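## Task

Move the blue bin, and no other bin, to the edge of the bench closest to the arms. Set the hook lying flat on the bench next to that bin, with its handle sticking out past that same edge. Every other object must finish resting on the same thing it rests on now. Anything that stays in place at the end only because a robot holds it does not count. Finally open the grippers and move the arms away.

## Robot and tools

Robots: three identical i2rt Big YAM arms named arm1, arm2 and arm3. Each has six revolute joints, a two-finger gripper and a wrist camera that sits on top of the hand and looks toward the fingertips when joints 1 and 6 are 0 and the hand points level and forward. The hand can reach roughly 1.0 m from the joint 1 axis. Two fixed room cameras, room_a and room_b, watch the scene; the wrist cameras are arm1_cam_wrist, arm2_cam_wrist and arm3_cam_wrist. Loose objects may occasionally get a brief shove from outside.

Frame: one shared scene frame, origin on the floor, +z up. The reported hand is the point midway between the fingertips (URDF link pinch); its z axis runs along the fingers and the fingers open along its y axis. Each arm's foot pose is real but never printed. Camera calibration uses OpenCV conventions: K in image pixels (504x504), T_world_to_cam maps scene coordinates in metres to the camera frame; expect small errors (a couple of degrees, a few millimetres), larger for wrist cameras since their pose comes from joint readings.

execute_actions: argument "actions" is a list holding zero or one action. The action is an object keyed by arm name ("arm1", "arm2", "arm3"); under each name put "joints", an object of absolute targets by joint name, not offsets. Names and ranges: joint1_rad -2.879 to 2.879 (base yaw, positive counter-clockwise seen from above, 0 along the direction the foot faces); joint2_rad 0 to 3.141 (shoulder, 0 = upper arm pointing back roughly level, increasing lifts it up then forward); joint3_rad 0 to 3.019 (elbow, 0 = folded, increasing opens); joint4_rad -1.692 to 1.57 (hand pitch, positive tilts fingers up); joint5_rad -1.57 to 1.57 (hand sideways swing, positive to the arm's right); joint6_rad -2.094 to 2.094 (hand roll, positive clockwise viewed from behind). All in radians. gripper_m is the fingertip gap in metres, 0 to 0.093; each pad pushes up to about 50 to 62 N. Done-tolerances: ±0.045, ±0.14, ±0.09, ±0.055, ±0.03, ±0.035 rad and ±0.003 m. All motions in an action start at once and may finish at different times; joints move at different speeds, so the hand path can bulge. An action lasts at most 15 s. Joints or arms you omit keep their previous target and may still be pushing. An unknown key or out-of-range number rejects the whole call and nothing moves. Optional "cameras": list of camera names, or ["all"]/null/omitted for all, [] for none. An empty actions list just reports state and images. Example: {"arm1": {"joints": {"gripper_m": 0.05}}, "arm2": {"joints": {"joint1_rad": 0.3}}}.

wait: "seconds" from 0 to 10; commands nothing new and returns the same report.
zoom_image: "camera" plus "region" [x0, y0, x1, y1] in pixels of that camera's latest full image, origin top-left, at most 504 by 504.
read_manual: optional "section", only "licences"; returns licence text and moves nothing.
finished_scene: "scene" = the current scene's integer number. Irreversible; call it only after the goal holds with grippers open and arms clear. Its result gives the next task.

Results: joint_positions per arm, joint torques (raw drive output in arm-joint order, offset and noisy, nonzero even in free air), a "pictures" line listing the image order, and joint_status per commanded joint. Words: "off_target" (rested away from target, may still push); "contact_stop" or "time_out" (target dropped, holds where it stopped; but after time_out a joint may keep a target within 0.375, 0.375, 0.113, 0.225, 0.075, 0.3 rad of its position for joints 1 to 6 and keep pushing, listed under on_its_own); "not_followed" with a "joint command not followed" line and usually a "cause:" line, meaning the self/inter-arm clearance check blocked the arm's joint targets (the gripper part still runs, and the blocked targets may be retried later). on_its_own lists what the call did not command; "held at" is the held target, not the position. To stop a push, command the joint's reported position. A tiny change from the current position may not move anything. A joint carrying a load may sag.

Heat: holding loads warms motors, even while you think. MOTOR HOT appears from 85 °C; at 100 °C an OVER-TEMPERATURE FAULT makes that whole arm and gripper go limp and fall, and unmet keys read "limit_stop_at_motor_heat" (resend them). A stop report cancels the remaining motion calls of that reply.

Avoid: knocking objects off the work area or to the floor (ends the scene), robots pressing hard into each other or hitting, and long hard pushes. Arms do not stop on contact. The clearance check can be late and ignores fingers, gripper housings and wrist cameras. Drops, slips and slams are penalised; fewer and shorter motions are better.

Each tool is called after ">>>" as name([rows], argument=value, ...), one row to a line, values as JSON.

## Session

>>> execute_actions(actions=[])

Scene clock: 0.00 s.
Joint torques (N m, as the arm reports them, + toward a larger angle): no reading
arm1.joint_positions: joint1_rad=+0.120 joint2_rad=+0.466 joint3_rad=+1.507 joint4_rad=-1.401 joint5_rad=-0.037 joint6_rad=+0.535 gripper_m=+0.094
arm1.joint_status: not commanded
arm1.hand: x=-0.9825 y=+0.1314 z=+1.3085 quat_wxyz=(-0.248, +0.447, -0.693, -0.508) (m; scene frame)
arm2.joint_positions: joint1_rad=-0.156 joint2_rad=+0.375 joint3_rad=+1.636 joint4_rad=-1.142 joint5_rad=-0.108 joint6_rad=-0.350 gripper_m=+0.094
arm2.joint_status: not commanded
arm2.hand: x=+0.0022 y=+0.0502 z=+1.4690 quat_wxyz=(-0.654, +0.507, -0.425, -0.367) (m; scene frame)
arm3.joint_positions: joint1_rad=-0.545 joint2_rad=+0.428 joint3_rad=+1.492 joint4_rad=-1.373 joint5_rad=+0.101 joint6_rad=-0.232 gripper_m=+0.094
arm3.joint_status: not commanded
arm3.hand: x=+1.0267 y=+0.1122 z=+1.3294 quat_wxyz=(-0.544, +0.494, -0.636, -0.236) (m; scene frame)
pictures: arm1_cam_wrist, arm2_cam_wrist, arm3_cam_wrist, room_a, room_b
camera_calibration (this result's frames):
arm1_cam_wrist: T_world_to_cam=[[0.866372, -0.0785042, -0.493191, 1.51087], [-0.331103, -0.829605, -0.449585, 0.379805], [-0.373859, 0.552804, -0.744739, 0.662309], [0, 0, 0, 1]] pos_world=[-0.935612, 0.067571, 1.40915]
arm2_cam_wrist: T_world_to_cam=[[0.915731, -0.213335, 0.340477, -0.491676], [0.181255, -0.536933, -0.823923, 1.23849], [0.358585, 0.816205, -0.453018, 0.742695], [0, 0, 0, 1]] pos_world=[-0.0405581, -0.0460969, 1.52428]
arm3_cam_wrist: T_world_to_cam=[[0.886662, -0.395904, 0.238936, -1.18688], [-0.204201, -0.798825, -0.565845, 1.05845], [0.414889, 0.452922, -0.789132, 0.692645], [0, 0, 0, 1]] pos_world=[0.981127, 0.0619081, 1.42909]
Images, in order (width x height): arm1_cam_wrist 504x504, arm2_cam_wrist 504x504, arm3_cam_wrist 504x504, room_a 504x504, room_b 504x504.

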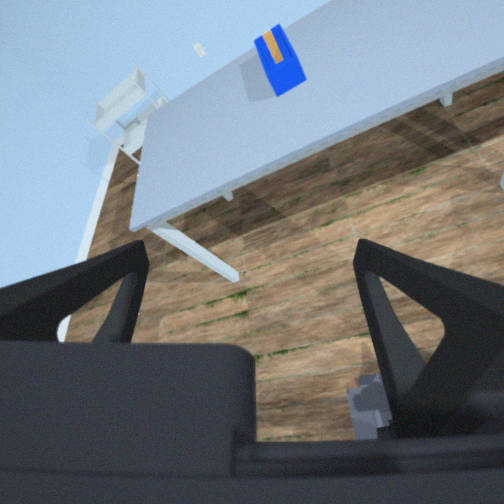

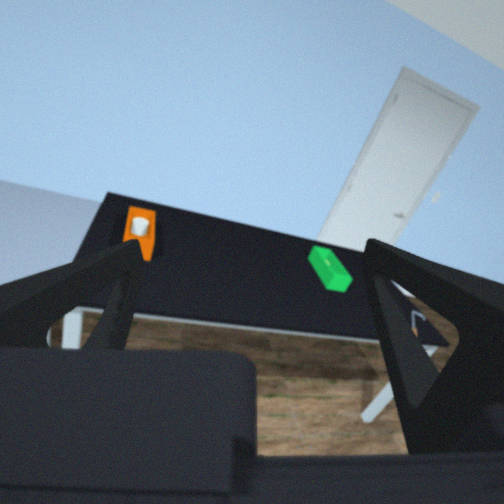

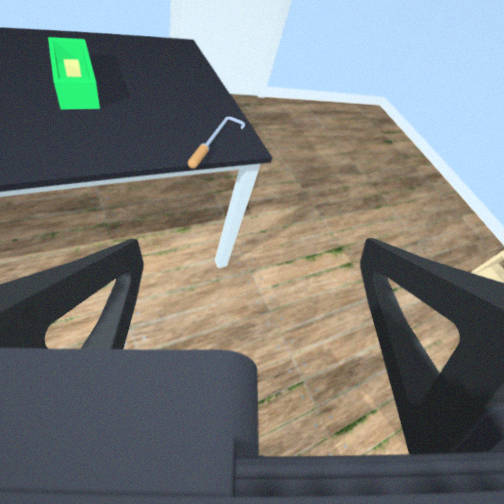

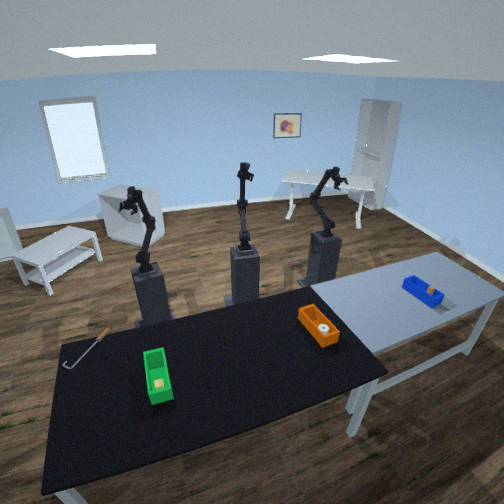

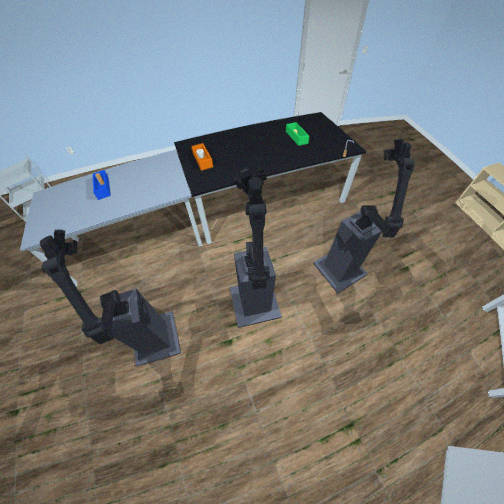

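>>> execute_actions([
  {"arm3":{"joints":{"joint1_rad":-0.5,"joint2_rad":1.8,"joint3_rad":2.39,"joint4_rad":-0.76,"joint5_rad":0.278,"joint6_rad":0.289}},"arm2":{"joints":{"joint1_rad":-0.59,"joint2_rad":1.17,"joint3_rad":0.86,"joint4_rad":0.36,"joint5_rad":0,"joint6_rad":-1.57}},"arm1":{"joints":{"joint1_rad":-0.756,"joint2_rad":0.74,"joint3_rad":0.78,"joint4_rad":0.01,"joint5_rad":0,"joint6_rad":0}}},
], cameras=[])

>>> execute_actions([
  {"arm3":{"joints":{"joint2_rad":2.37}}},
], cameras=["arm3_cam_wrist"])

Scene clock: 9.20 s.
Joint torques (N m, as the arm reports them, + toward a larger angle): arm1=[ 0.78 -2.73 10.51  2.98  0.08 -0.1 ] | arm2=[  0.83 -11.77  10.19   2.18   0.15   0.03] | arm3=[  0.73 -18.38  14.46   2.51   0.13   0.11]
arm1.joint_positions: joint1_rad=-0.754 joint2_rad=+0.747 joint3_rad=+0.777 joint4_rad=-0.010 joint5_rad=-0.001 joint6_rad=+0.007 gripper_m=+0.094
arm1.joint_status: all done
arm1.hand: x=-0.6670 y=+0.2873 z=+1.1592 quat_wxyz=(-0.661, +0.267, -0.647, -0.271) (m; scene frame)
arm2.joint_positions: joint1_rad=-0.591 joint2_rad=+1.176 joint3_rad=+0.854 joint4_rad=+0.343 joint5_rad=+0.000 joint6_rad=-1.561 gripper_m=+0.094
arm2.joint_status: all done
arm2.hand: x=+0.3699 y=+0.4026 z=+1.1366 quat_wxyz=(-0.671, +0.650, -0.253, +0.252) (m; scene frame)
arm3.joint_positions: joint1_rad=-0.505 joint2_rad=+1.809 joint3_rad=+2.340 joint4_rad=-0.768 joint5_rad=+0.276 joint6_rad=+0.280 gripper_m=+0.094
arm3.joint_status: all done
arm3.hand: x=+1.2649 y=+0.6803 z=+1.3444 quat_wxyz=(-0.521, +0.270, -0.734, -0.342) (m; scene frame)
pictures: none
No camera images: the call's "cameras" was empty. Leave "cameras" out to get every camera's image.

Scene clock: 11.17 s.
Joint torques (N m, as the arm reports them, + toward a larger angle): arm1=[ 0.8  -2.73 10.51  2.98  0.08 -0.1 ] | arm2=[  0.97 -11.66  10.19   2.21   0.14   0.03] | arm3=[  1.34 -26.13  15.03   2.02   0.21   0.17]
arm1.joint_positions: joint1_rad=-0.754 joint2_rad=+0.747 joint3_rad=+0.777 joint4_rad=-0.010 joint5_rad=-0.001 joint6_rad=+0.007 gripper_m=+0.094
arm1.joint_status: not commanded
arm1.hand: x=-0.6670 y=+0.2873 z=+1.1592 quat_wxyz=(-0.661, +0.267, -0.647, -0.271) (m; scene frame)
arm2.joint_positions: joint1_rad=-0.591 joint2_rad=+1.176 joint3_rad=+0.854 joint4_rad=+0.343 joint5_rad=+0.000 joint6_rad=-1.561 gripper_m=+0.094
arm2.joint_status: not commanded
arm2.hand: x=+0.3699 y=+0.4026 z=+1.1366 quat_wxyz=(-0.671, +0.650, -0.253, +0.252) (m; scene frame)
arm3.joint_positions: joint1_rad=-0.505 joint2_rad=+2.385 joint3_rad=+2.344 joint4_rad=-0.766 joint5_rad=+0.276 joint6_rad=+0.281 gripper_m=+0.094
arm3.joint_status: all done
arm3.hand: x=+1.3141 y=+0.8276 z=+0.8785 quat_wxyz=(-0.356, +0.365, -0.845, -0.163) (m; scene frame)
pictures: arm3_cam_wrist
camera_calibration (this result's frames):
arm3_cam_wrist: T_world_to_cam=[[0.735789, -0.677024, -0.015935, -0.395882], [-0.66948, -0.723641, -0.167751, 1.63296], [0.10204, 0.134097, -0.985701, 0.741199], [0, 0, 0, 1]] pos_world=[1.30889, 0.814265, 0.998222]
Images, in order (width x height): arm3_cam_wrist 504x504.

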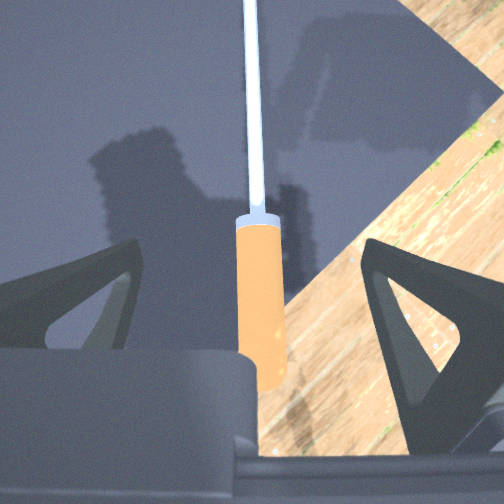

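>>> execute_actions([
  {"arm3":{"joints":{"joint1_rad":-0.52,"joint2_rad":2.43,"joint3_rad":2.215,"joint4_rad":-0.55}}},
], cameras=["arm3_cam_wrist"])

Scene clock: 16.60 s.
Joint torques (N m, as the arm reports them, + toward a larger angle): arm1=[ 0.78 -2.75 10.5   2.99  0.08 -0.1 ] | arm2=[  0.75 -11.65  10.14   2.15   0.13   0.04] | arm3=[  1.2  -25.6   11.42   2.57   0.22   0.13]
arm1.joint_positions: joint1_rad=-0.754 joint2_rad=+0.747 joint3_rad=+0.777 joint4_rad=-0.010 joint5_rad=-0.001 joint6_rad=+0.007 gripper_m=+0.094
arm1.joint_status: not commanded
arm1.hand: x=-0.6670 y=+0.2873 z=+1.1592 quat_wxyz=(-0.661, +0.267, -0.647, -0.271) (m; scene frame)
arm2.joint_positions: joint1_rad=-0.591 joint2_rad=+1.176 joint3_rad=+0.854 joint4_rad=+0.343 joint5_rad=+0.000 joint6_rad=-1.561 gripper_m=+0.094
arm2.joint_status: not commanded
arm2.hand: x=+0.3699 y=+0.4026 z=+1.1366 quat_wxyz=(-0.671, +0.650, -0.253, +0.252) (m; scene frame)
arm3.joint_positions: joint1_rad=-0.515 joint2_rad=+2.434 joint3_rad=+2.207 joint4_rad=-0.569 joint5_rad=+0.276 joint6_rad=+0.281 gripper_m=+0.094
arm3.joint_status: all done
arm3.hand: x=+1.3230 y=+0.8270 z=+0.7941 quat_wxyz=(-0.361, +0.359, -0.845, -0.165) (m; scene frame)
pictures: arm3_cam_wrist
camera_calibration (this result's frames):
arm3_cam_wrist: T_world_to_cam=[[0.728497, -0.684749, -0.0202782, -0.384736], [-0.676575, -0.714528, -0.178032, 1.63428], [0.107418, 0.143415, -0.983816, 0.640888], [0, 0, 0, 1]] pos_world=[1.31715, 0.812375, 0.913667]
Images, in order (width x height): arm3_cam_wrist 504x504.

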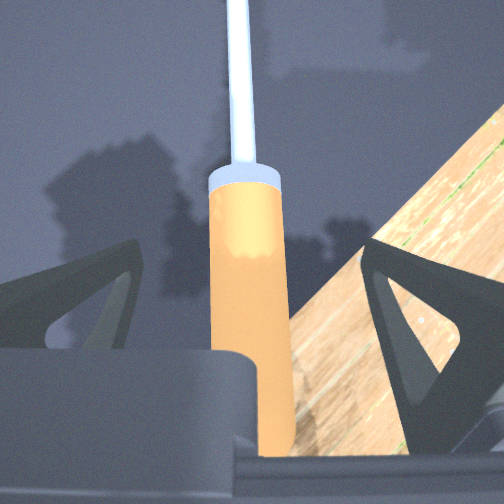

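>>> execute_actions([
  {"arm3":{"joints":{"joint3_rad":2.17,"joint4_rad":-0.51}}},
], cameras=[])

>>> execute_actions([
  {"arm3":{"joints":{"gripper_m":0}}},
], cameras=["arm3_cam_wrist"])

Scene clock: 21.77 s.
Joint torques (N m, as the arm reports them, + toward a larger angle): arm1=[ 0.77 -2.76 10.51  2.99  0.08 -0.1 ] | arm2=[  0.82 -11.62  10.16   2.21   0.13   0.03] | arm3=[ -0.14 -25.7   10.54   2.76   0.17   0.12]
arm1.joint_positions: joint1_rad=-0.754 joint2_rad=+0.747 joint3_rad=+0.777 joint4_rad=-0.010 joint5_rad=-0.001 joint6_rad=+0.007 gripper_m=+0.094
arm1.joint_status: not commanded
arm1.hand: x=-0.6670 y=+0.2873 z=+1.1592 quat_wxyz=(-0.661, +0.267, -0.647, -0.271) (m; scene frame)
arm2.joint_positions: joint1_rad=-0.591 joint2_rad=+1.176 joint3_rad=+0.854 joint4_rad=+0.343 joint5_rad=+0.000 joint6_rad=-1.561 gripper_m=+0.094
arm2.joint_status: not commanded
arm2.hand: x=+0.3699 y=+0.4026 z=+1.1366 quat_wxyz=(-0.671, +0.650, -0.253, +0.252) (m; scene frame)
arm3.joint_positions: joint1_rad=-0.515 joint2_rad=+2.434 joint3_rad=+2.172 joint4_rad=-0.528 joint5_rad=+0.276 joint6_rad=+0.284 gripper_m=+0.094
arm3.joint_status: all done
arm3.hand: x=+1.3220 y=+0.8248 z=+0.7818 quat_wxyz=(-0.362, +0.357, -0.845, -0.167) (m; scene frame)
pictures: none
No camera images: the call's "cameras" was empty. Leave "cameras" out to get every camera's image.

Scene clock: 22.50 s.
Joint torques (N m, as the arm reports them, + toward a larger angle): arm1=[ 0.8  -2.75 10.51  2.98  0.08 -0.1 ] | arm2=[  0.7  -11.57  10.18   2.18   0.13   0.04] | arm3=[  0.32 -25.2   10.57   2.41   0.16   0.14]
arm1.joint_positions: joint1_rad=-0.754 joint2_rad=+0.747 joint3_rad=+0.777 joint4_rad=-0.010 joint5_rad=-0.001 joint6_rad=+0.007 gripper_m=+0.094
arm1.joint_status: not commanded
arm1.hand: x=-0.6670 y=+0.2873 z=+1.1592 quat_wxyz=(-0.661, +0.267, -0.647, -0.271) (m; scene frame)
arm2.joint_positions: joint1_rad=-0.591 joint2_rad=+1.176 joint3_rad=+0.854 joint4_rad=+0.343 joint5_rad=+0.000 joint6_rad=-1.561 gripper_m=+0.094
arm2.joint_status: not commanded
arm2.hand: x=+0.3699 y=+0.4026 z=+1.1366 quat_wxyz=(-0.671, +0.650, -0.253, +0.252) (m; scene frame)
arm3.joint_positions: joint1_rad=-0.515 joint2_rad=+2.434 joint3_rad=+2.171 joint4_rad=-0.527 joint5_rad=+0.278 joint6_rad=+0.284 gripper_m=+0.030
arm3.joint_status: gripper_m off_target (ended at +0.030, target +0.000)
arm3.hand: x=+1.3218 y=+0.8250 z=+0.7819 quat_wxyz=(-0.363, +0.357, -0.845, -0.167) (m; scene frame)
pictures: arm3_cam_wrist
camera_calibration (this result's frames):
arm3_cam_wrist: T_world_to_cam=[[0.726476, -0.686797, -0.0233117, -0.37868], [-0.67835, -0.711291, -0.184134, 1.63436], [0.109881, 0.149583, -0.982625, 0.620016], [0, 0, 0, 1]] pos_world=[1.31564, 0.809684, 0.901357]
Images, in order (width x height): arm3_cam_wrist 504x504.

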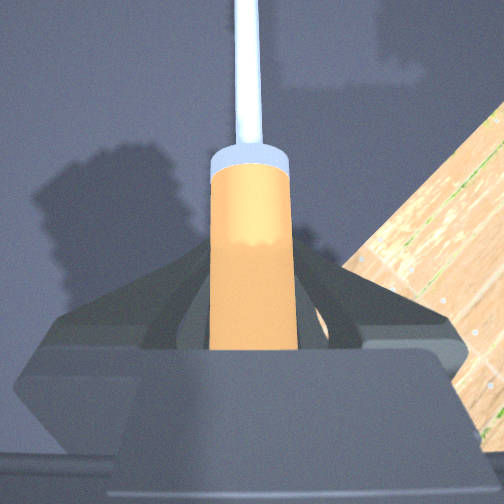

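>>> execute_actions([
  {"arm3":{"joints":{"joint2_rad":2.1}}},
], cameras=[])

>>> execute_actions([
  {"arm3":{"joints":{"joint1_rad":0.638,"joint2_rad":1.354,"joint3_rad":1.55,"joint4_rad":-0.82,"joint5_rad":0,"joint6_rad":0}}},
], cameras=["arm2_cam_wrist","arm3_cam_wrist"])

Scene clock: 27.53 s.
Joint torques (N m, as the arm reports them, + toward a larger angle): arm1=[ 0.77 -2.72 10.5   2.98  0.08 -0.1 ] | arm2=[  0.73 -11.64  10.21   2.17   0.13   0.03] | arm3=[ -0.23 -24.92  15.73   3.39   0.27   0.1 ]
arm1.joint_positions: joint1_rad=-0.754 joint2_rad=+0.747 joint3_rad=+0.777 joint4_rad=-0.010 joint5_rad=-0.001 joint6_rad=+0.007 gripper_m=+0.094
arm1.joint_status: not commanded
arm1.hand: x=-0.6670 y=+0.2873 z=+1.1592 quat_wxyz=(-0.661, +0.267, -0.647, -0.271) (m; scene frame)
arm2.joint_positions: joint1_rad=-0.591 joint2_rad=+1.176 joint3_rad=+0.854 joint4_rad=+0.343 joint5_rad=+0.000 joint6_rad=-1.561 gripper_m=+0.094
arm2.joint_status: not commanded
arm2.hand: x=+0.3699 y=+0.4026 z=+1.1366 quat_wxyz=(-0.671, +0.650, -0.253, +0.252) (m; scene frame)
arm3.joint_positions: joint1_rad=-0.515 joint2_rad=+2.132 joint3_rad=+2.121 joint4_rad=-0.538 joint5_rad=+0.273 joint6_rad=+0.286 gripper_m=+0.030
arm3.joint_status: all done
arm3.hand: x=+1.3143 y=+0.8004 z=+1.0115 quat_wxyz=(-0.435, +0.320, -0.805, -0.247) (m; scene frame)
pictures: none
No camera images: the call's "cameras" was empty. Leave "cameras" out to get every camera's image.

Scene clock: 29.33 s.
Joint torques (N m, as the arm reports them, + toward a larger angle): arm1=[ 0.76 -2.75 10.52  2.99  0.08 -0.11] | arm2=[  0.84 -11.81  10.15   2.18   0.16   0.04] | arm3=[  1.02 -14.29  13.47   2.83   0.07   0.12]
arm1.joint_positions: joint1_rad=-0.754 joint2_rad=+0.747 joint3_rad=+0.777 joint4_rad=-0.010 joint5_rad=-0.001 joint6_rad=+0.007 gripper_m=+0.094
arm1.joint_status: not commanded
arm1.hand: x=-0.6670 y=+0.2873 z=+1.1592 quat_wxyz=(-0.661, +0.267, -0.647, -0.271) (m; scene frame)
arm2.joint_positions: joint1_rad=-0.591 joint2_rad=+1.176 joint3_rad=+0.854 joint4_rad=+0.343 joint5_rad=+0.000 joint6_rad=-1.561 gripper_m=+0.094
arm2.joint_status: not commanded
arm2.hand: x=+0.3699 y=+0.4026 z=+1.1366 quat_wxyz=(-0.671, +0.650, -0.253, +0.252) (m; scene frame)
arm3.joint_positions: joint1_rad=+0.635 joint2_rad=+1.380 joint3_rad=+1.519 joint4_rad=-0.839 joint5_rad=-0.003 joint6_rad=-0.007 gripper_m=+0.030
arm3.joint_status: all done
arm3.hand: x=+0.5491 y=+0.4196 z=+1.1380 quat_wxyz=(-0.166, +0.836, -0.343, -0.395) (m; scene frame)
pictures: arm2_cam_wrist, arm3_cam_wrist
camera_calibration (this result's frames):
arm2_cam_wrist: T_world_to_cam=[[0.00392698, -0.0347726, 0.999388, -1.12353], [0.203729, -0.978407, -0.0348432, 0.359798], [0.979019, 0.203741, 0.00324201, -0.328866], [0, 0, 0, 1]] pos_world=[0.253077, 0.379964, 1.13644]
arm3_cam_wrist: T_world_to_cam=[[0.701187, 0.712948, 0.00649702, -0.694853], [0.692189, -0.678529, -0.245914, 0.191435], [-0.170915, 0.176929, -0.96927, 1.24303], [0, 0, 0, 1]] pos_world=[0.567165, 0.40536, 1.25642]
Images, in order (width x height): arm2_cam_wrist 504x504, arm3_cam_wrist 504x504.

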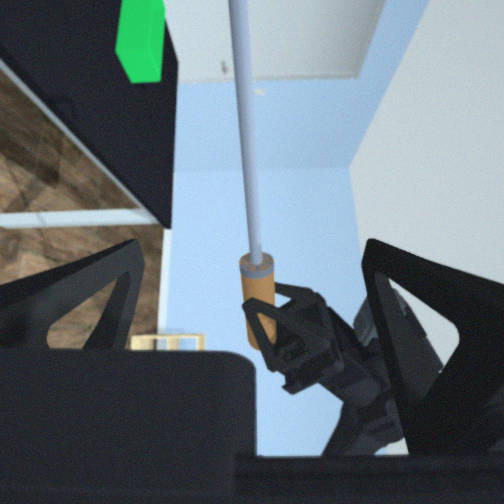

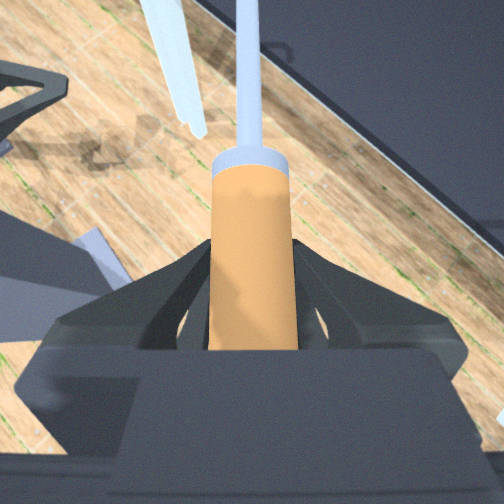

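Same as before.

>>> execute_actions([
  {"arm2":{"joints":{"joint2_rad":1.595,"joint3_rad":1.3}}},
], cameras=["arm2_cam_wrist","arm3_cam_wrist"])

>>> execute_actions([
  {"arm2":{"joints":{"gripper_m":0}}},
], cameras=["arm2_cam_wrist","arm3_cam_wrist"])

Scene clock: 33.20 s.
Joint torques (N m, as the arm reports them, + toward a larger angle): arm1=[ 0.75 -2.74 10.51  2.99  0.08 -0.11] | arm2=[  0.79 -17.72  13.96   2.08   0.14   0.03] | arm3=[  0.8  -14.07  13.87   2.84   0.04   0.13]
arm1.joint_positions: joint1_rad=-0.754 joint2_rad=+0.747 joint3_rad=+0.777 joint4_rad=-0.010 joint5_rad=-0.001 joint6_rad=+0.007 gripper_m=+0.094
arm1.joint_status: not commanded
arm1.hand: x=-0.6670 y=+0.2873 z=+1.1592 quat_wxyz=(-0.661, +0.267, -0.647, -0.271) (m; scene frame)
arm2.joint_positions: joint1_rad=-0.591 joint2_rad=+1.585 joint3_rad=+1.242 joint4_rad=+0.346 joint5_rad=+0.000 joint6_rad=-1.561 gripper_m=+0.094
arm2.joint_status: all done
arm2.hand: x=+0.4726 y=+0.5173 z=+1.1272 quat_wxyz=(-0.665, +0.656, -0.256, +0.249) (m; scene frame)
arm3.joint_positions: joint1_rad=+0.635 joint2_rad=+1.380 joint3_rad=+1.519 joint4_rad=-0.839 joint5_rad=-0.003 joint6_rad=-0.007 gripper_m=+0.030
arm3.joint_status: not commanded
arm3.hand: x=+0.5491 y=+0.4196 z=+1.1380 quat_wxyz=(-0.166, +0.836, -0.343, -0.395) (m; scene frame)
pictures: arm2_cam_wrist, arm3_cam_wrist
camera_calibration (this result's frames):
arm2_cam_wrist: T_world_to_cam=[[0.0158617, -0.0208899, 0.999656, -1.12373], [0.203427, -0.978804, -0.0236819, 0.438487], [0.978962, 0.203733, -0.0112759, -0.436397], [0, 0, 0, 1]] pos_world=[0.35584, 0.494627, 1.12881]
arm3_cam_wrist: T_world_to_cam=[[0.701187, 0.712948, 0.00649702, -0.694853], [0.692189, -0.678529, -0.245914, 0.191435], [-0.170915, 0.176929, -0.96927, 1.24303], [0, 0, 0, 1]] pos_world=[0.567165, 0.40536, 1.25642]
Images, in order (width x height): arm2_cam_wrist 504x504, arm3_cam_wrist 504x504.

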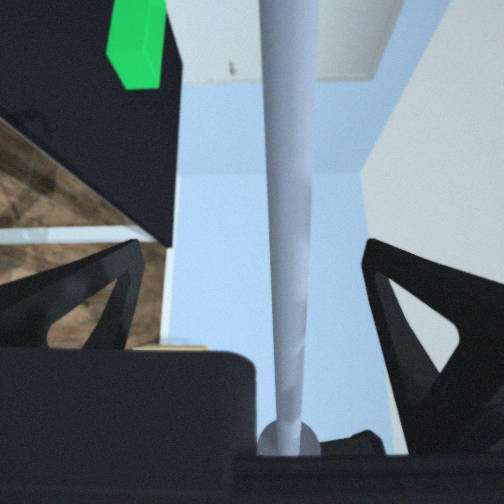

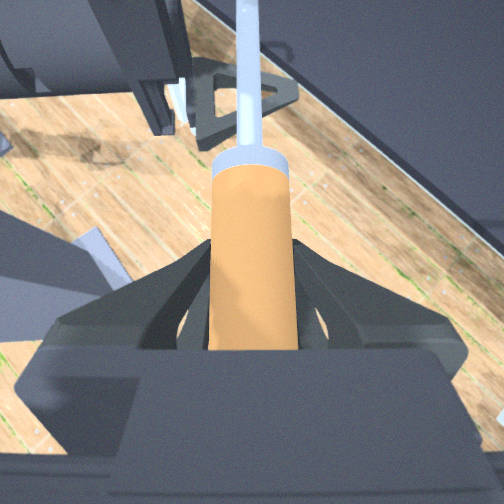

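Scene clock: 34.07 s.
Joint torques (N m, as the arm reports them, + toward a larger angle): arm1=[ 0.77 -2.72 10.51  2.98  0.08 -0.1 ] | arm2=[  1.02 -17.48  13.     1.8    0.08   0.43] | arm3=[  0.05 -13.61  14.2    3.1    0.09   0.15]
arm1.joint_positions: joint1_rad=-0.754 joint2_rad=+0.747 joint3_rad=+0.777 joint4_rad=-0.010 joint5_rad=-0.001 joint6_rad=+0.007 gripper_m=+0.094
arm1.joint_status: not commanded
arm1.hand: x=-0.6670 y=+0.2873 z=+1.1592 quat_wxyz=(-0.661, +0.267, -0.647, -0.271) (m; scene frame)
arm2.joint_positions: joint1_rad=-0.591 joint2_rad=+1.585 joint3_rad=+1.255 joint4_rad=+0.355 joint5_rad=+0.001 joint6_rad=-1.597 gripper_m=+0.008
arm2.joint_status: gripper_m off_target (ended at +0.008, target +0.000)
arm2.hand: x=+0.4738 y=+0.5182 z=+1.1380 quat_wxyz=(-0.668, +0.653, -0.242, +0.265) (m; scene frame)
arm3.joint_positions: joint1_rad=+0.635 joint2_rad=+1.381 joint3_rad=+1.513 joint4_rad=-0.844 joint5_rad=-0.001 joint6_rad=-0.005 gripper_m=+0.030
arm3.joint_status: not commanded
arm3.hand: x=+0.5500 y=+0.4191 z=+1.1324 quat_wxyz=(-0.163, +0.838, -0.345, -0.389) (m; scene frame)
pictures: arm2_cam_wrist, arm3_cam_wrist
camera_calibration (this result's frames):
arm2_cam_wrist: T_world_to_cam=[[-0.0260778, -0.0145323, 0.999554, -1.11774], [0.202234, -0.979296, -0.00896163, 0.423486], [0.97899, 0.20191, 0.0284768, -0.481885], [0, 0, 0, 1]] pos_world=[0.356969, 0.495772, 1.13476]
arm3_cam_wrist: T_world_to_cam=[[0.702854, 0.71131, 0.00587645, -0.694607], [0.692713, -0.682554, -0.232958, 0.175761], [-0.161695, 0.167806, -0.972469, 1.24015], [0, 0, 0, 1]] pos_world=[0.566981, 0.405941, 1.25104]
Images, in order (width x height): arm2_cam_wrist 504x504, arm3_cam_wrist 504x504.

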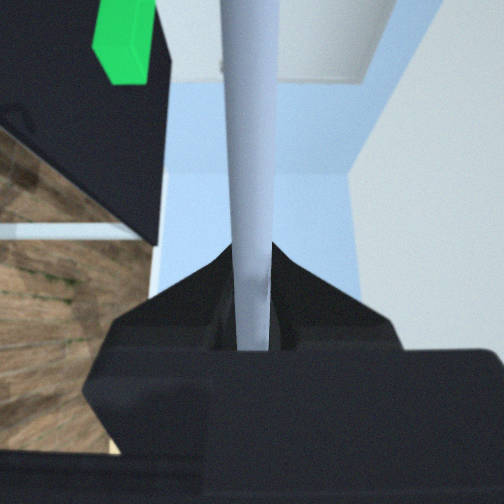

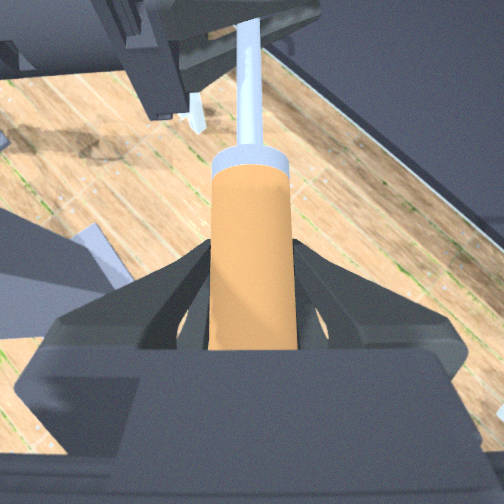

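>>> execute_actions([
  {"arm3":{"joints":{"gripper_m":0.093}}},
], cameras=[])

>>> execute_actions([
  {"arm3":{"joints":{"joint2_rad":0.7}}},
], cameras=[])

>>> execute_actions([
  {"arm2":{"joints":{"joint1_rad":0.3,"joint6_rad":1.58}}},
], cameras=[])

>>> execute_actions([
  {"arm2":{"joints":{"joint1_rad":0.864}}},
], cameras=["arm1_cam_wrist"])

>>> execute_actions([
  {"arm1":{"joints":{"joint2_rad":1.23,"joint3_rad":1.02,"joint4_rad":0.26}}},
], cameras=["arm1_cam_wrist","room_a"])

>>> zoom_image(camera="room_a", region=[280, 190, 350, 250])

Scene clock: 39.63 s.
Joint torques (N m, as the arm reports them, + toward a larger angle): arm1=[ 0.8  -2.76 10.51  3.    0.08 -0.1 ] | arm2=[  0.7  -19.05  12.99   1.96   0.09   0.16] | arm3=[  0.63 -13.7   14.42   2.93   0.05   0.1 ]
arm1.joint_positions: joint1_rad=-0.754 joint2_rad=+0.747 joint3_rad=+0.777 joint4_rad=-0.010 joint5_rad=-0.001 joint6_rad=+0.007 gripper_m=+0.094
arm1.joint_status: not commanded
arm1.hand: x=-0.6670 y=+0.2873 z=+1.1592 quat_wxyz=(-0.661, +0.267, -0.647, -0.271) (m; scene frame)
arm2.joint_positions: joint1_rad=-0.591 joint2_rad=+1.599 joint3_rad=+1.255 joint4_rad=+0.350 joint5_rad=+0.001 joint6_rad=-1.572 gripper_m=+0.008
arm2.joint_status: not commanded
arm2.hand: x=+0.4761 y=+0.5209 z=+1.1274 quat_wxyz=(-0.665, +0.656, -0.252, +0.254) (m; scene frame)
arm3.joint_positions: joint1_rad=+0.635 joint2_rad=+1.376 joint3_rad=+1.513 joint4_rad=-0.841 joint5_rad=+0.000 joint6_rad=-0.004 gripper_m=+0.093
arm3.joint_status: all done
arm3.hand: x=+0.5507 y=+0.4186 z=+1.1358 quat_wxyz=(-0.165, +0.836, -0.345, -0.393) (m; scene frame)
pictures: none
No camera images: the call's "cameras" was empty. Leave "cameras" out to get every camera's image.

Scene clock: 41.23 s.
Joint torques (N m, as the arm reports them, + toward a larger angle): arm1=[ 0.77 -2.78 10.5   2.98  0.08 -0.11] | arm2=[  0.61 -18.73  12.89   1.88   0.09   0.15] | arm3=[0.8  1.62 8.18 2.56 0.   0.08]
arm1.joint_positions: joint1_rad=-0.754 joint2_rad=+0.747 joint3_rad=+0.777 joint4_rad=-0.010 joint5_rad=-0.001 joint6_rad=+0.007 gripper_m=+0.094
arm1.joint_status: not commanded
arm1.hand: x=-0.6670 y=+0.2873 z=+1.1592 quat_wxyz=(-0.661, +0.267, -0.647, -0.271) (m; scene frame)
arm2.joint_positions: joint1_rad=-0.591 joint2_rad=+1.599 joint3_rad=+1.255 joint4_rad=+0.350 joint5_rad=+0.001 joint6_rad=-1.572 gripper_m=+0.008
arm2.joint_status: not commanded
arm2.hand: x=+0.4761 y=+0.5209 z=+1.1274 quat_wxyz=(-0.665, +0.656, -0.252, +0.254) (m; scene frame)
arm3.joint_positions: joint1_rad=+0.635 joint2_rad=+0.703 joint3_rad=+1.548 joint4_rad=-0.831 joint5_rad=+0.000 joint6_rad=-0.004 gripper_m=+0.093
arm3.joint_status: all done
arm3.hand: x=+0.7683 y=+0.1990 z=+1.4402 quat_wxyz=(-0.277, +0.645, -0.265, -0.661) (m; scene frame)
pictures: none
No camera images: the call's "cameras" was empty. Leave "cameras" out to get every camera's image.

Scene clock: 44.00 s.
Joint torques (N m, as the arm reports them, + toward a larger angle): arm1=[ 0.76 -2.76 10.51  2.99  0.08 -0.11] | arm2=[  0.57 -19.78  12.94   1.96   0.16   0.09] | arm3=[0.29 0.92 8.26 2.8  0.01 0.11]
arm1.joint_positions: joint1_rad=-0.754 joint2_rad=+0.747 joint3_rad=+0.777 joint4_rad=-0.010 joint5_rad=-0.001 joint6_rad=+0.007 gripper_m=+0.094
arm1.joint_status: not commanded
arm1.hand: x=-0.6670 y=+0.2873 z=+1.1592 quat_wxyz=(-0.661, +0.267, -0.647, -0.271) (m; scene frame)
arm2.joint_positions: joint1_rad=+0.298 joint2_rad=+1.609 joint3_rad=+1.255 joint4_rad=+0.350 joint5_rad=-0.001 joint6_rad=+1.565 gripper_m=+0.008
arm2.joint_status: all done
arm2.hand: x=-0.1071 y=+0.6955 z=+1.1202 quat_wxyz=(+0.053, +0.059, -0.704, -0.706) (m; scene frame)
arm3.joint_positions: joint1_rad=+0.635 joint2_rad=+0.703 joint3_rad=+1.548 joint4_rad=-0.831 joint5_rad=+0.000 joint6_rad=-0.004 gripper_m=+0.093
arm3.joint_status: not commanded
arm3.hand: x=+0.7683 y=+0.1990 z=+1.4402 quat_wxyz=(-0.277, +0.645, -0.265, -0.661) (m; scene frame)
pictures: none
No camera images: the call's "cameras" was empty. Leave "cameras" out to get every camera's image.

Scene clock: 45.70 s.
Joint torques (N m, as the arm reports them, + toward a larger angle): arm1=[ 0.78 -2.77 10.5   2.99  0.08 -0.1 ] | arm2=[  0.84 -20.03  12.93   1.9    0.08   0.1 ] | arm3=[0.57 0.59 8.36 2.53 0.   0.12]
arm1.joint_positions: joint1_rad=-0.754 joint2_rad=+0.747 joint3_rad=+0.777 joint4_rad=-0.010 joint5_rad=-0.001 joint6_rad=+0.007 gripper_m=+0.094
arm1.joint_status: not commanded
arm1.hand: x=-0.6670 y=+0.2873 z=+1.1592 quat_wxyz=(-0.661, +0.267, -0.647, -0.271) (m; scene frame)
arm2.joint_positions: joint1_rad=+0.859 joint2_rad=+1.609 joint3_rad=+1.255 joint4_rad=+0.350 joint5_rad=+0.001 joint6_rad=+1.565 gripper_m=+0.008
arm2.joint_status: all done
arm2.hand: x=-0.4619 y=+0.5292 z=+1.1186 quat_wxyz=(+0.245, +0.252, -0.661, -0.663) (m; scene frame)
arm3.joint_positions: joint1_rad=+0.635 joint2_rad=+0.703 joint3_rad=+1.548 joint4_rad=-0.831 joint5_rad=+0.000 joint6_rad=-0.004 gripper_m=+0.093
arm3.joint_status: not commanded
arm3.hand: x=+0.7683 y=+0.1990 z=+1.4402 quat_wxyz=(-0.277, +0.645, -0.265, -0.661) (m; scene frame)
pictures: arm1_cam_wrist
camera_calibration (this result's frames):
arm1_cam_wrist: T_world_to_cam=[[0.709544, -0.704629, -0.00674586, 0.687517], [-0.394565, -0.389348, -0.832302, 0.821318], [0.583838, 0.593216, -0.554281, 0.989243], [0, 0, 0, 1]] pos_world=[-0.741318, 0.217388, 1.23654]
Images, in order (width x height): arm1_cam_wrist 504x504.

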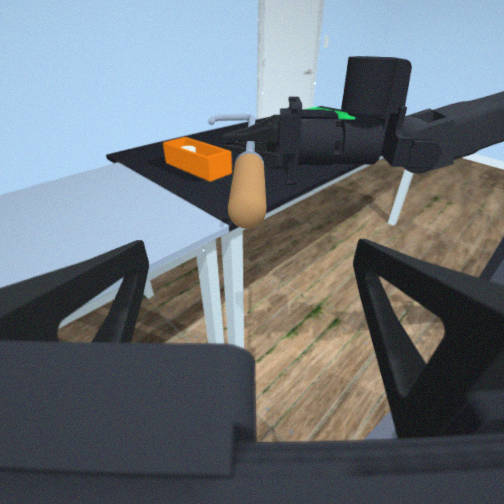

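Scene clock: 47.00 s.
Joint torques (N m, as the arm reports them, + toward a larger angle): arm1=[ 0.72 -9.81 12.31  2.75  0.08 -0.1 ] | arm2=[  0.88 -19.81  12.96   1.93   0.09   0.1 ] | arm3=[0.46 0.87 8.29 2.58 0.01 0.12]
arm1.joint_positions: joint1_rad=-0.754 joint2_rad=+1.247 joint3_rad=+0.990 joint4_rad=+0.246 joint5_rad=-0.001 joint6_rad=+0.007 gripper_m=+0.094
arm1.joint_status: all done
arm1.hand: x=-0.5504 y=+0.4017 z=+1.1164 quat_wxyz=(-0.651, +0.271, -0.658, -0.266) (m; scene frame)
arm2.joint_positions: joint1_rad=+0.859 joint2_rad=+1.609 joint3_rad=+1.255 joint4_rad=+0.350 joint5_rad=+0.001 joint6_rad=+1.565 gripper_m=+0.008
arm2.joint_status: not commanded
arm2.hand: x=-0.4619 y=+0.5292 z=+1.1186 quat_wxyz=(+0.245, +0.252, -0.661, -0.663) (m; scene frame)
arm3.joint_positions: joint1_rad=+0.635 joint2_rad=+0.703 joint3_rad=+1.548 joint4_rad=-0.831 joint5_rad=+0.000 joint6_rad=-0.004 gripper_m=+0.093
arm3.joint_status: not commanded
arm3.hand: x=+0.7683 y=+0.1990 z=+1.4402 quat_wxyz=(-0.277, +0.645, -0.265, -0.661) (m; scene frame)
pictures: arm1_cam_wrist, room_a
camera_calibration (this result's frames):
arm1_cam_wrist: T_world_to_cam=[[0.709181, -0.70499, -0.00707652, 0.685371], [-0.41303, -0.407309, -0.814559, 0.8535], [0.571374, 0.580593, -0.580038, 0.856558], [0, 0, 0, 1]] pos_world=[-0.622947, 0.333507, 1.19691]
Images, in order (width x height): arm1_cam_wrist 504x504, room_a 504x504.

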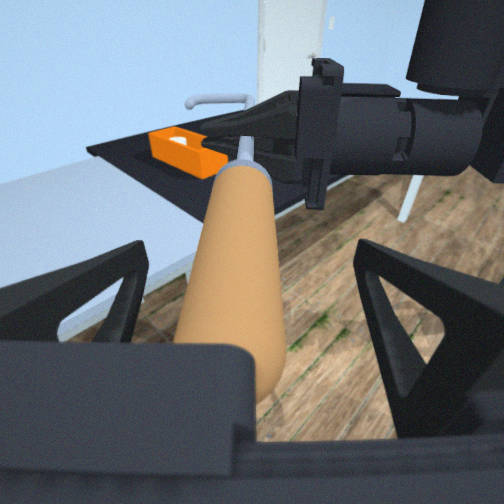

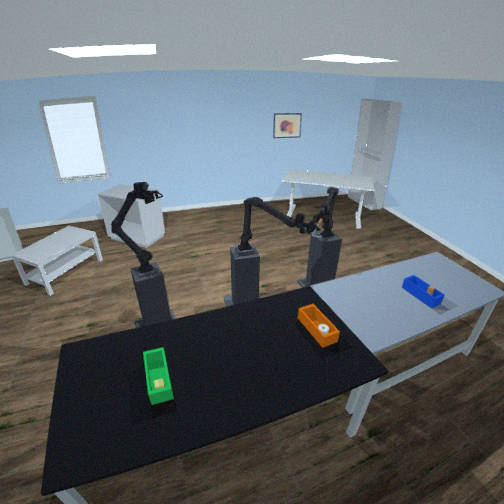

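Region (280, 190, 350, 250) of room_a's 504x504 image, scaled by 7.200, with more detail than that image has; it fills the top 432 rows of this view, and the rest is white.

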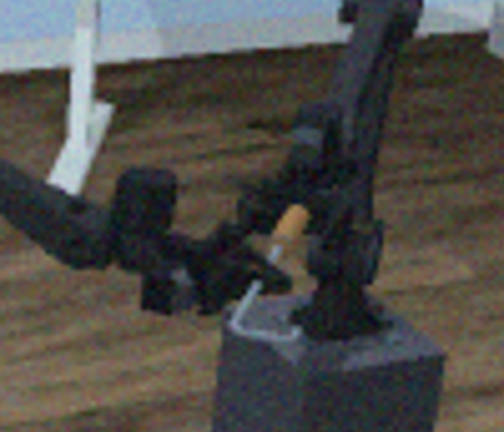

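>>> execute_actions([
  {"arm1":{"joints":{"joint3_rad":1.055}}},
], cameras=["arm1_cam_wrist"])

>>> execute_actions([
  {"arm1":{"joints":{"gripper_m":0}}},
], cameras=["arm1_cam_wrist"])

Scene clock: 54.13 s.
Joint torques (N m, as the arm reports them, + toward a larger angle): arm1=[ 0.73 -9.95 15.06  2.74  0.08 -0.1 ] | arm2=[  0.99 -19.85  12.96   1.99   0.1    0.1 ] | arm3=[0.34 0.98 8.22 2.71 0.   0.1 ]
arm1.joint_positions: joint1_rad=-0.754 joint2_rad=+1.247 joint3_rad=+0.990 joint4_rad=+0.246 joint5_rad=-0.001 joint6_rad=+0.007 gripper_m=+0.094
arm1.joint_status: all done
arm1.hand: x=-0.5504 y=+0.4017 z=+1.1164 quat_wxyz=(-0.651, +0.271, -0.658, -0.266) (m; scene frame)
arm2.joint_positions: joint1_rad=+0.859 joint2_rad=+1.609 joint3_rad=+1.255 joint4_rad=+0.350 joint5_rad=+0.001 joint6_rad=+1.565 gripper_m=+0.008
arm2.joint_status: not commanded
arm2.hand: x=-0.4619 y=+0.5292 z=+1.1186 quat_wxyz=(+0.245, +0.252, -0.661, -0.663) (m; scene frame)
arm3.joint_positions: joint1_rad=+0.635 joint2_rad=+0.703 joint3_rad=+1.548 joint4_rad=-0.831 joint5_rad=+0.000 joint6_rad=-0.004 gripper_m=+0.093
arm3.joint_status: not commanded
arm3.hand: x=+0.7683 y=+0.1990 z=+1.4402 quat_wxyz=(-0.277, +0.645, -0.265, -0.661) (m; scene frame)
pictures: arm1_cam_wrist
camera_calibration (this result's frames):
arm1_cam_wrist: T_world_to_cam=[[0.709181, -0.70499, -0.00707652, 0.685371], [-0.41303, -0.407309, -0.814559, 0.8535], [0.571374, 0.580593, -0.580038, 0.856558], [0, 0, 0, 1]] pos_world=[-0.622947, 0.333507, 1.19691]
Images, in order (width x height): arm1_cam_wrist 504x504.

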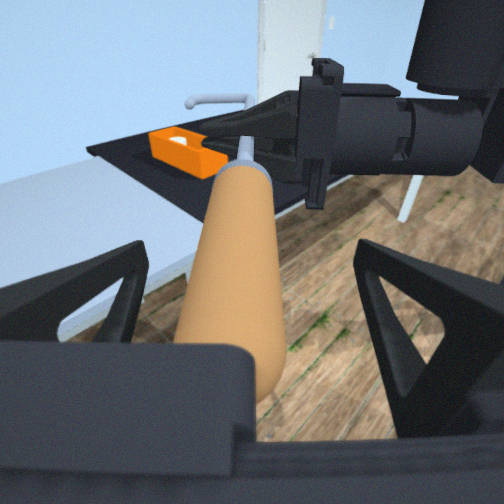

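Scene clock: 54.87 s.
Joint torques (N m, as the arm reports them, + toward a larger angle): arm1=[  0.6  -10.    15.05   2.73   0.22  -0.09] | arm2=[  1.03 -20.01  12.92   1.89   0.19   0.1 ] | arm3=[0.3  0.85 8.28 2.64 0.01 0.12]
arm1.joint_positions: joint1_rad=-0.752 joint2_rad=+1.246 joint3_rad=+0.990 joint4_rad=+0.246 joint5_rad=-0.005 joint6_rad=+0.006 gripper_m=+0.030
arm1.joint_status: gripper_m off_target (ended at +0.030, target +0.000)
arm1.hand: x=-0.5515 y=+0.4027 z=+1.1166 quat_wxyz=(-0.650, +0.273, -0.657, -0.268) (m; scene frame)
arm2.joint_positions: joint1_rad=+0.859 joint2_rad=+1.609 joint3_rad=+1.255 joint4_rad=+0.350 joint5_rad=-0.001 joint6_rad=+1.565 gripper_m=+0.008
arm2.joint_status: not commanded
arm2.hand: x=-0.4622 y=+0.5290 z=+1.1186 quat_wxyz=(+0.246, +0.253, -0.660, -0.663) (m; scene frame)
arm3.joint_positions: joint1_rad=+0.635 joint2_rad=+0.703 joint3_rad=+1.548 joint4_rad=-0.831 joint5_rad=+0.000 joint6_rad=-0.004 gripper_m=+0.093
arm3.joint_status: not commanded
arm3.hand: x=+0.7683 y=+0.1990 z=+1.4402 quat_wxyz=(-0.277, +0.645, -0.265, -0.661) (m; scene frame)
pictures: arm1_cam_wrist
camera_calibration (this result's frames):
arm1_cam_wrist: T_world_to_cam=[[0.712959, -0.701184, -0.00559058, 0.685809], [-0.409796, -0.410182, -0.814751, 0.856753], [0.568997, 0.583175, -0.579785, 0.854111], [0, 0, 0, 1]] pos_world=[-0.623846, 0.334207, 1.19707]
Images, in order (width x height): arm1_cam_wrist 504x504.

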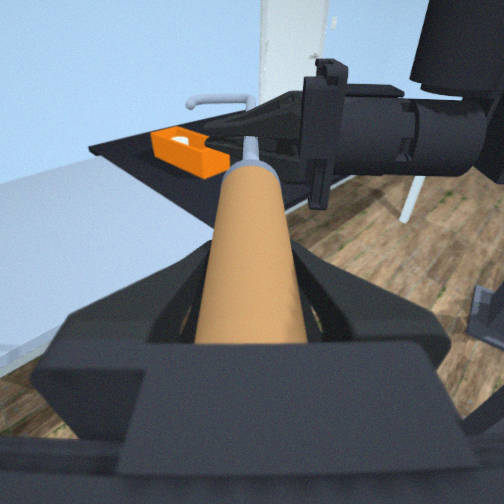

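Didn't rise; regrasp higher.

>>> execute_actions([
  {"arm1":{"joints":{"gripper_m":0.06}}},
], cameras=[])

>>> execute_actions([
  {"arm1":{"joints":{"joint3_rad":1.075}}},
], cameras=["arm1_cam_wrist"])

Scene clock: 57.47 s.
Joint torques (N m, as the arm reports them, + toward a larger angle): arm1=[ 0.61 -9.77 14.84  2.74  0.16 -0.09] | arm2=[  0.95 -20.02  12.95   1.92   0.16   0.1 ] | arm3=[0.45 1.55 8.32 2.69 0.03 0.15]
arm1.joint_positions: joint1_rad=-0.752 joint2_rad=+1.246 joint3_rad=+0.993 joint4_rad=+0.246 joint5_rad=-0.003 joint6_rad=+0.006 gripper_m=+0.060
arm1.joint_status: all done
arm1.hand: x=-0.5511 y=+0.4027 z=+1.1185 quat_wxyz=(-0.652, +0.272, -0.656, -0.267) (m; scene frame)
arm2.joint_positions: joint1_rad=+0.859 joint2_rad=+1.609 joint3_rad=+1.255 joint4_rad=+0.350 joint5_rad=-0.001 joint6_rad=+1.565 gripper_m=+0.008
arm2.joint_status: not commanded
arm2.hand: x=-0.4624 y=+0.5288 z=+1.1186 quat_wxyz=(+0.246, +0.253, -0.660, -0.663) (m; scene frame)
arm3.joint_positions: joint1_rad=+0.635 joint2_rad=+0.703 joint3_rad=+1.548 joint4_rad=-0.831 joint5_rad=+0.000 joint6_rad=-0.004 gripper_m=+0.093
arm3.joint_status: not commanded
arm3.hand: x=+0.7683 y=+0.1990 z=+1.4402 quat_wxyz=(-0.277, +0.645, -0.265, -0.661) (m; scene frame)
pictures: none
No camera images: the call's "cameras" was empty. Leave "cameras" out to get every camera's image.

Scene clock: 58.10 s.
Joint torques (N m, as the arm reports them, + toward a larger angle): arm1=[  0.6  -10.17  14.48   2.75   0.16  -0.08] | arm2=[  0.97 -20.25  12.99   1.95   0.17   0.08] | arm3=[ 0.56  0.4   8.11  2.6  -0.01  0.12]
arm1.joint_positions: joint1_rad=-0.752 joint2_rad=+1.246 joint3_rad=+1.018 joint4_rad=+0.246 joint5_rad=-0.003 joint6_rad=+0.006 gripper_m=+0.060
arm1.joint_status: all done
arm1.hand: x=-0.5496 y=+0.4044 z=+1.1338 quat_wxyz=(-0.660, +0.269, -0.648, -0.271) (m; scene frame)
arm2.joint_positions: joint1_rad=+0.859 joint2_rad=+1.609 joint3_rad=+1.255 joint4_rad=+0.350 joint5_rad=-0.001 joint6_rad=+1.565 gripper_m=+0.008
arm2.joint_status: not commanded
arm2.hand: x=-0.4624 y=+0.5288 z=+1.1186 quat_wxyz=(+0.246, +0.253, -0.660, -0.663) (m; scene frame)
arm3.joint_positions: joint1_rad=+0.635 joint2_rad=+0.703 joint3_rad=+1.548 joint4_rad=-0.831 joint5_rad=+0.000 joint6_rad=-0.004 gripper_m=+0.093
arm3.joint_status: not commanded
arm3.hand: x=+0.7683 y=+0.1990 z=+1.4402 quat_wxyz=(-0.277, +0.645, -0.265, -0.661) (m; scene frame)
pictures: arm1_cam_wrist
camera_calibration (this result's frames):
arm1_cam_wrist: T_world_to_cam=[[0.711912, -0.702249, -0.00522267, 0.685142], [-0.394155, -0.393402, -0.830588, 0.891987], [0.581225, 0.593364, -0.556863, 0.83861], [0, 0, 0, 1]] pos_world=[-0.6236, 0.334448, 1.21144]
Images, in order (width x height): arm1_cam_wrist 504x504.

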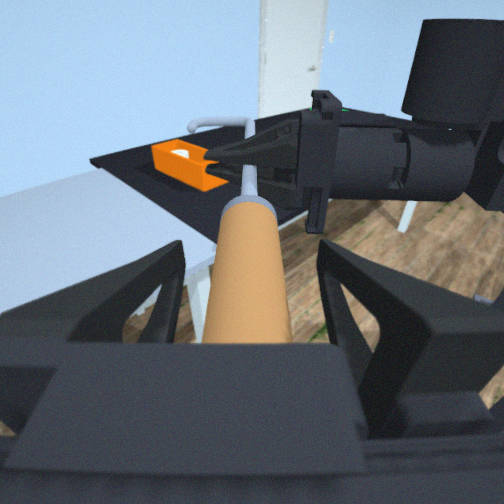

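>>> execute_actions([
  {"arm1":{"joints":{"gripper_m":0}}},
], cameras=["arm1_cam_wrist"])

>>> execute_actions([
  {"arm2":{"joints":{"gripper_m":0.093}}},
], cameras=[])

>>> execute_actions([
  {"arm1":{"joints":{"joint1_rad":0.08}},"arm2":{"joints":{"joint2_rad":1.2,"joint3_rad":0.88}}},
], cameras=["arm1_cam_wrist"])

Scene clock: 61.53 s.
Joint torques (N m, as the arm reports them, + toward a larger angle): arm1=[ 0.59 -9.98 14.5   2.73  0.19 -0.09] | arm2=[  1.09 -20.03  12.94   1.95   0.24   0.07] | arm3=[0.22 0.92 8.19 2.75 0.03 0.11]
arm1.joint_positions: joint1_rad=-0.752 joint2_rad=+1.246 joint3_rad=+1.018 joint4_rad=+0.246 joint5_rad=-0.004 joint6_rad=+0.006 gripper_m=+0.030
arm1.joint_status: gripper_m off_target (ended at +0.030, target +0.000)
arm1.hand: x=-0.5498 y=+0.4045 z=+1.1338 quat_wxyz=(-0.659, +0.269, -0.647, -0.271) (m; scene frame)
arm2.joint_positions: joint1_rad=+0.859 joint2_rad=+1.609 joint3_rad=+1.255 joint4_rad=+0.350 joint5_rad=-0.003 joint6_rad=+1.565 gripper_m=+0.008
arm2.joint_status: not commanded
arm2.hand: x=-0.4626 y=+0.5286 z=+1.1186 quat_wxyz=(+0.246, +0.253, -0.660, -0.663) (m; scene frame)
arm3.joint_positions: joint1_rad=+0.635 joint2_rad=+0.703 joint3_rad=+1.548 joint4_rad=-0.831 joint5_rad=+0.000 joint6_rad=-0.004 gripper_m=+0.093
arm3.joint_status: not commanded
arm3.hand: x=+0.7683 y=+0.1990 z=+1.4402 quat_wxyz=(-0.277, +0.645, -0.265, -0.661) (m; scene frame)
pictures: arm1_cam_wrist
camera_calibration (this result's frames):
arm1_cam_wrist: T_world_to_cam=[[0.712712, -0.70144, -0.00482211, 0.684997], [-0.393479, -0.394092, -0.830582, 0.89263], [0.580703, 0.593863, -0.556876, 0.838133], [0, 0, 0, 1]] pos_world=[-0.623681, 0.334526, 1.21144]
Images, in order (width x height): arm1_cam_wrist 504x504.

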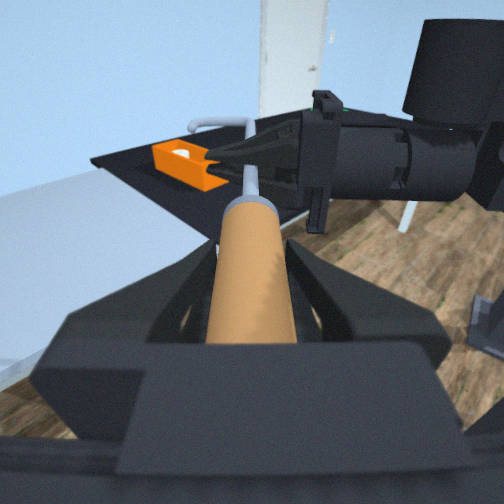

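Scene clock: 62.23 s.
Joint torques (N m, as the arm reports them, + toward a larger angle): arm1=[ 0.54 -9.49 14.53  2.74  0.17 -0.06] | arm2=[  0.4  -19.95  12.93   1.96   0.26  -0.01] | arm3=[0.34 0.95 8.27 2.67 0.   0.09]
arm1.joint_positions: joint1_rad=-0.752 joint2_rad=+1.246 joint3_rad=+1.018 joint4_rad=+0.245 joint5_rad=-0.003 joint6_rad=+0.004 gripper_m=+0.030
arm1.joint_status: not commanded
arm1.hand: x=-0.5497 y=+0.4044 z=+1.1337 quat_wxyz=(-0.660, +0.270, -0.647, -0.270) (m; scene frame)
arm2.joint_positions: joint1_rad=+0.863 joint2_rad=+1.609 joint3_rad=+1.255 joint4_rad=+0.350 joint5_rad=-0.003 joint6_rad=+1.575 gripper_m=+0.093
arm2.joint_status: all done
arm2.hand: x=-0.4647 y=+0.5267 z=+1.1187 quat_wxyz=(+0.251, +0.252, -0.661, -0.661) (m; scene frame)
arm3.joint_positions: joint1_rad=+0.635 joint2_rad=+0.703 joint3_rad=+1.548 joint4_rad=-0.831 joint5_rad=+0.000 joint6_rad=-0.004 gripper_m=+0.093
arm3.joint_status: not commanded
arm3.hand: x=+0.7683 y=+0.1990 z=+1.4402 quat_wxyz=(-0.277, +0.645, -0.265, -0.661) (m; scene frame)
pictures: none
No camera images: the call's "cameras" was empty. Leave "cameras" out to get every camera's image.

Scene clock: 63.70 s.
Joint torques (N m, as the arm reports them, + toward a larger angle): arm1=[  0.5  -11.73  14.38   3.3    0.13  -0.06] | arm2=[  0.49 -10.26   9.04   1.87   0.22  -0.02] | arm3=[0.42 1.31 8.33 2.8  0.   0.12]
arm1.joint_positions: joint1_rad=+0.086 joint2_rad=+1.262 joint3_rad=+1.018 joint4_rad=+0.235 joint5_rad=-0.003 joint6_rad=+0.003 gripper_m=+0.030
arm1.joint_status: all done
arm1.hand: x=-0.9921 y=+0.5814 z=+1.1186 quat_wxyz=(-0.484, +0.517, -0.491, -0.508) (m; scene frame)
arm2.joint_positions: joint1_rad=+0.863 joint2_rad=+1.184 joint3_rad=+0.890 joint4_rad=+0.351 joint5_rad=-0.003 joint6_rad=+1.575 gripper_m=+0.093
arm2.joint_status: all done
arm2.hand: x=-0.3618 y=+0.4101 z=+1.1551 quat_wxyz=(+0.258, +0.244, -0.641, -0.681) (m; scene frame)
arm3.joint_positions: joint1_rad=+0.635 joint2_rad=+0.703 joint3_rad=+1.548 joint4_rad=-0.831 joint5_rad=+0.000 joint6_rad=-0.004 gripper_m=+0.093
arm3.joint_status: not commanded
arm3.hand: x=+0.7683 y=+0.1990 z=+1.4402 quat_wxyz=(-0.277, +0.645, -0.265, -0.661) (m; scene frame)
pictures: arm1_cam_wrist
camera_calibration (this result's frames):
arm1_cam_wrist: T_world_to_cam=[[0.998254, 0.0586938, -0.00668764, 0.967653], [0.0288393, -0.583008, -0.811954, 1.28364], [-0.0515556, 0.810343, -0.583683, 0.258361], [0, 0, 0, 1]] pos_world=[-0.989663, 0.482217, 1.19953]
Images, in order (width x height): arm1_cam_wrist 504x504.

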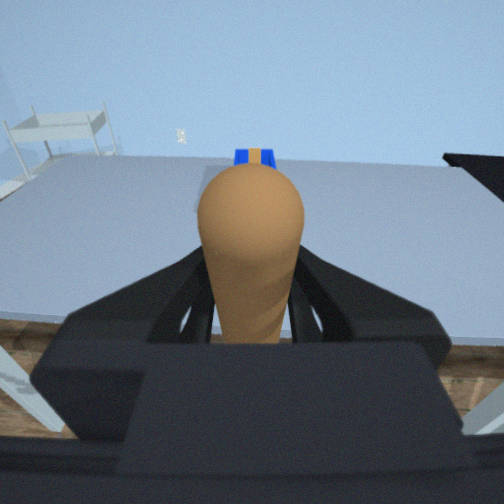

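>>> execute_actions(actions=[], cameras=["arm2_cam_wrist","arm3_cam_wrist","room_a"])

>>> zoom_image(camera="room_a", region=[320, 180, 420, 280])

Scene clock: 65.63 s.
Joint torques (N m, as the arm reports them, + toward a larger angle): arm1=[  0.49 -11.67  14.44   3.24   0.14  -0.06] | arm2=[ 0.7  -9.95  9.01  1.83  0.22 -0.02] | arm3=[0.12 0.51 8.17 2.63 0.05 0.12]
arm1.joint_positions: joint1_rad=+0.086 joint2_rad=+1.262 joint3_rad=+1.018 joint4_rad=+0.235 joint5_rad=-0.003 joint6_rad=+0.003 gripper_m=+0.030
arm1.joint_status: all done
arm1.hand: x=-0.9921 y=+0.5814 z=+1.1186 quat_wxyz=(-0.484, +0.517, -0.491, -0.508) (m; scene frame)
arm2.joint_positions: joint1_rad=+0.863 joint2_rad=+1.184 joint3_rad=+0.890 joint4_rad=+0.351 joint5_rad=-0.003 joint6_rad=+1.575 gripper_m=+0.093
arm2.joint_status: all done
arm2.hand: x=-0.3618 y=+0.4101 z=+1.1551 quat_wxyz=(+0.258, +0.244, -0.641, -0.681) (m; scene frame)
arm3.joint_positions: joint1_rad=+0.635 joint2_rad=+0.703 joint3_rad=+1.548 joint4_rad=-0.831 joint5_rad=+0.000 joint6_rad=-0.004 gripper_m=+0.093
arm3.joint_status: not commanded
arm3.hand: x=+0.7683 y=+0.1990 z=+1.4402 quat_wxyz=(-0.277, +0.645, -0.265, -0.661) (m; scene frame)
pictures: arm2_cam_wrist, arm3_cam_wrist, room_a
camera_calibration (this result's frames):
arm2_cam_wrist: T_world_to_cam=[[-0.0513734, 0.0396778, -0.997891, 1.11762], [-0.20816, -0.977689, -0.0281581, 0.359824], [-0.976745, 0.206274, 0.0584865, -0.386594], [0, 0, 0, 1]] pos_world=[-0.245287, 0.387196, 1.148]
arm3_cam_wrist: T_world_to_cam=[[0.706631, 0.707516, 0.00965206, -0.700914], [0.410097, -0.398392, -0.82043, 0.952722], [-0.576622, 0.5837, -0.571666, 1.27052], [0, 0, 0, 1]] pos_world=[0.837188, 0.133864, 1.51472]
Images, in order (width x height): arm2_cam_wrist 504x504, arm3_cam_wrist 504x504, room_a 504x504.

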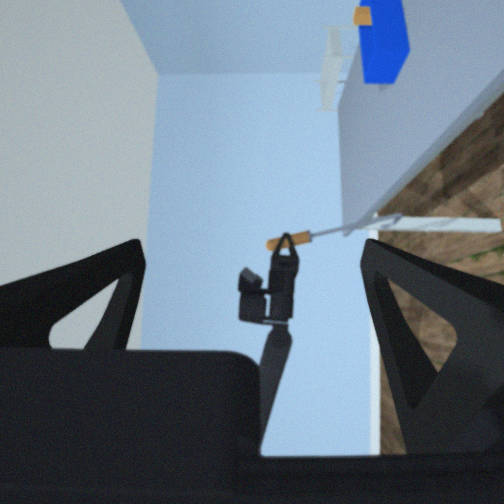

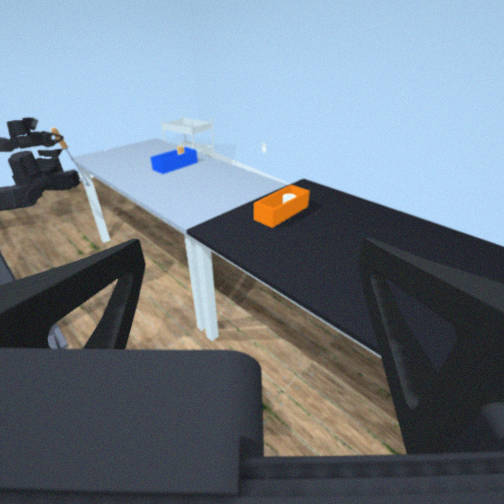

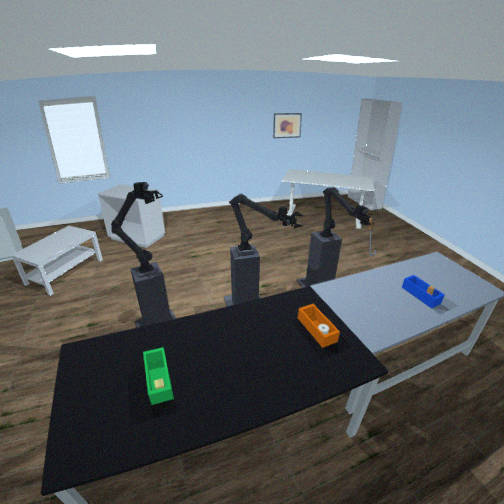

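Region (320, 180, 420, 280) of room_a's 504x504 image, scaled by 5.040, with more detail than that image has.

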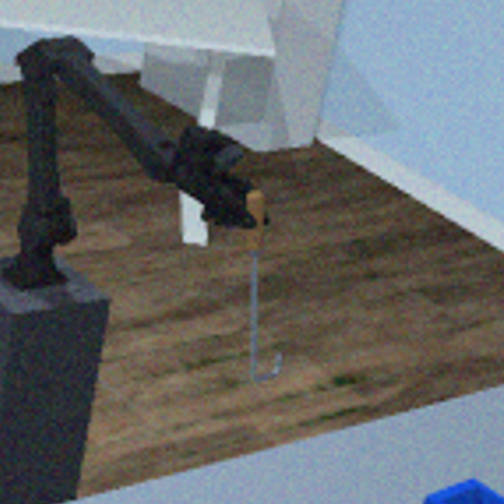

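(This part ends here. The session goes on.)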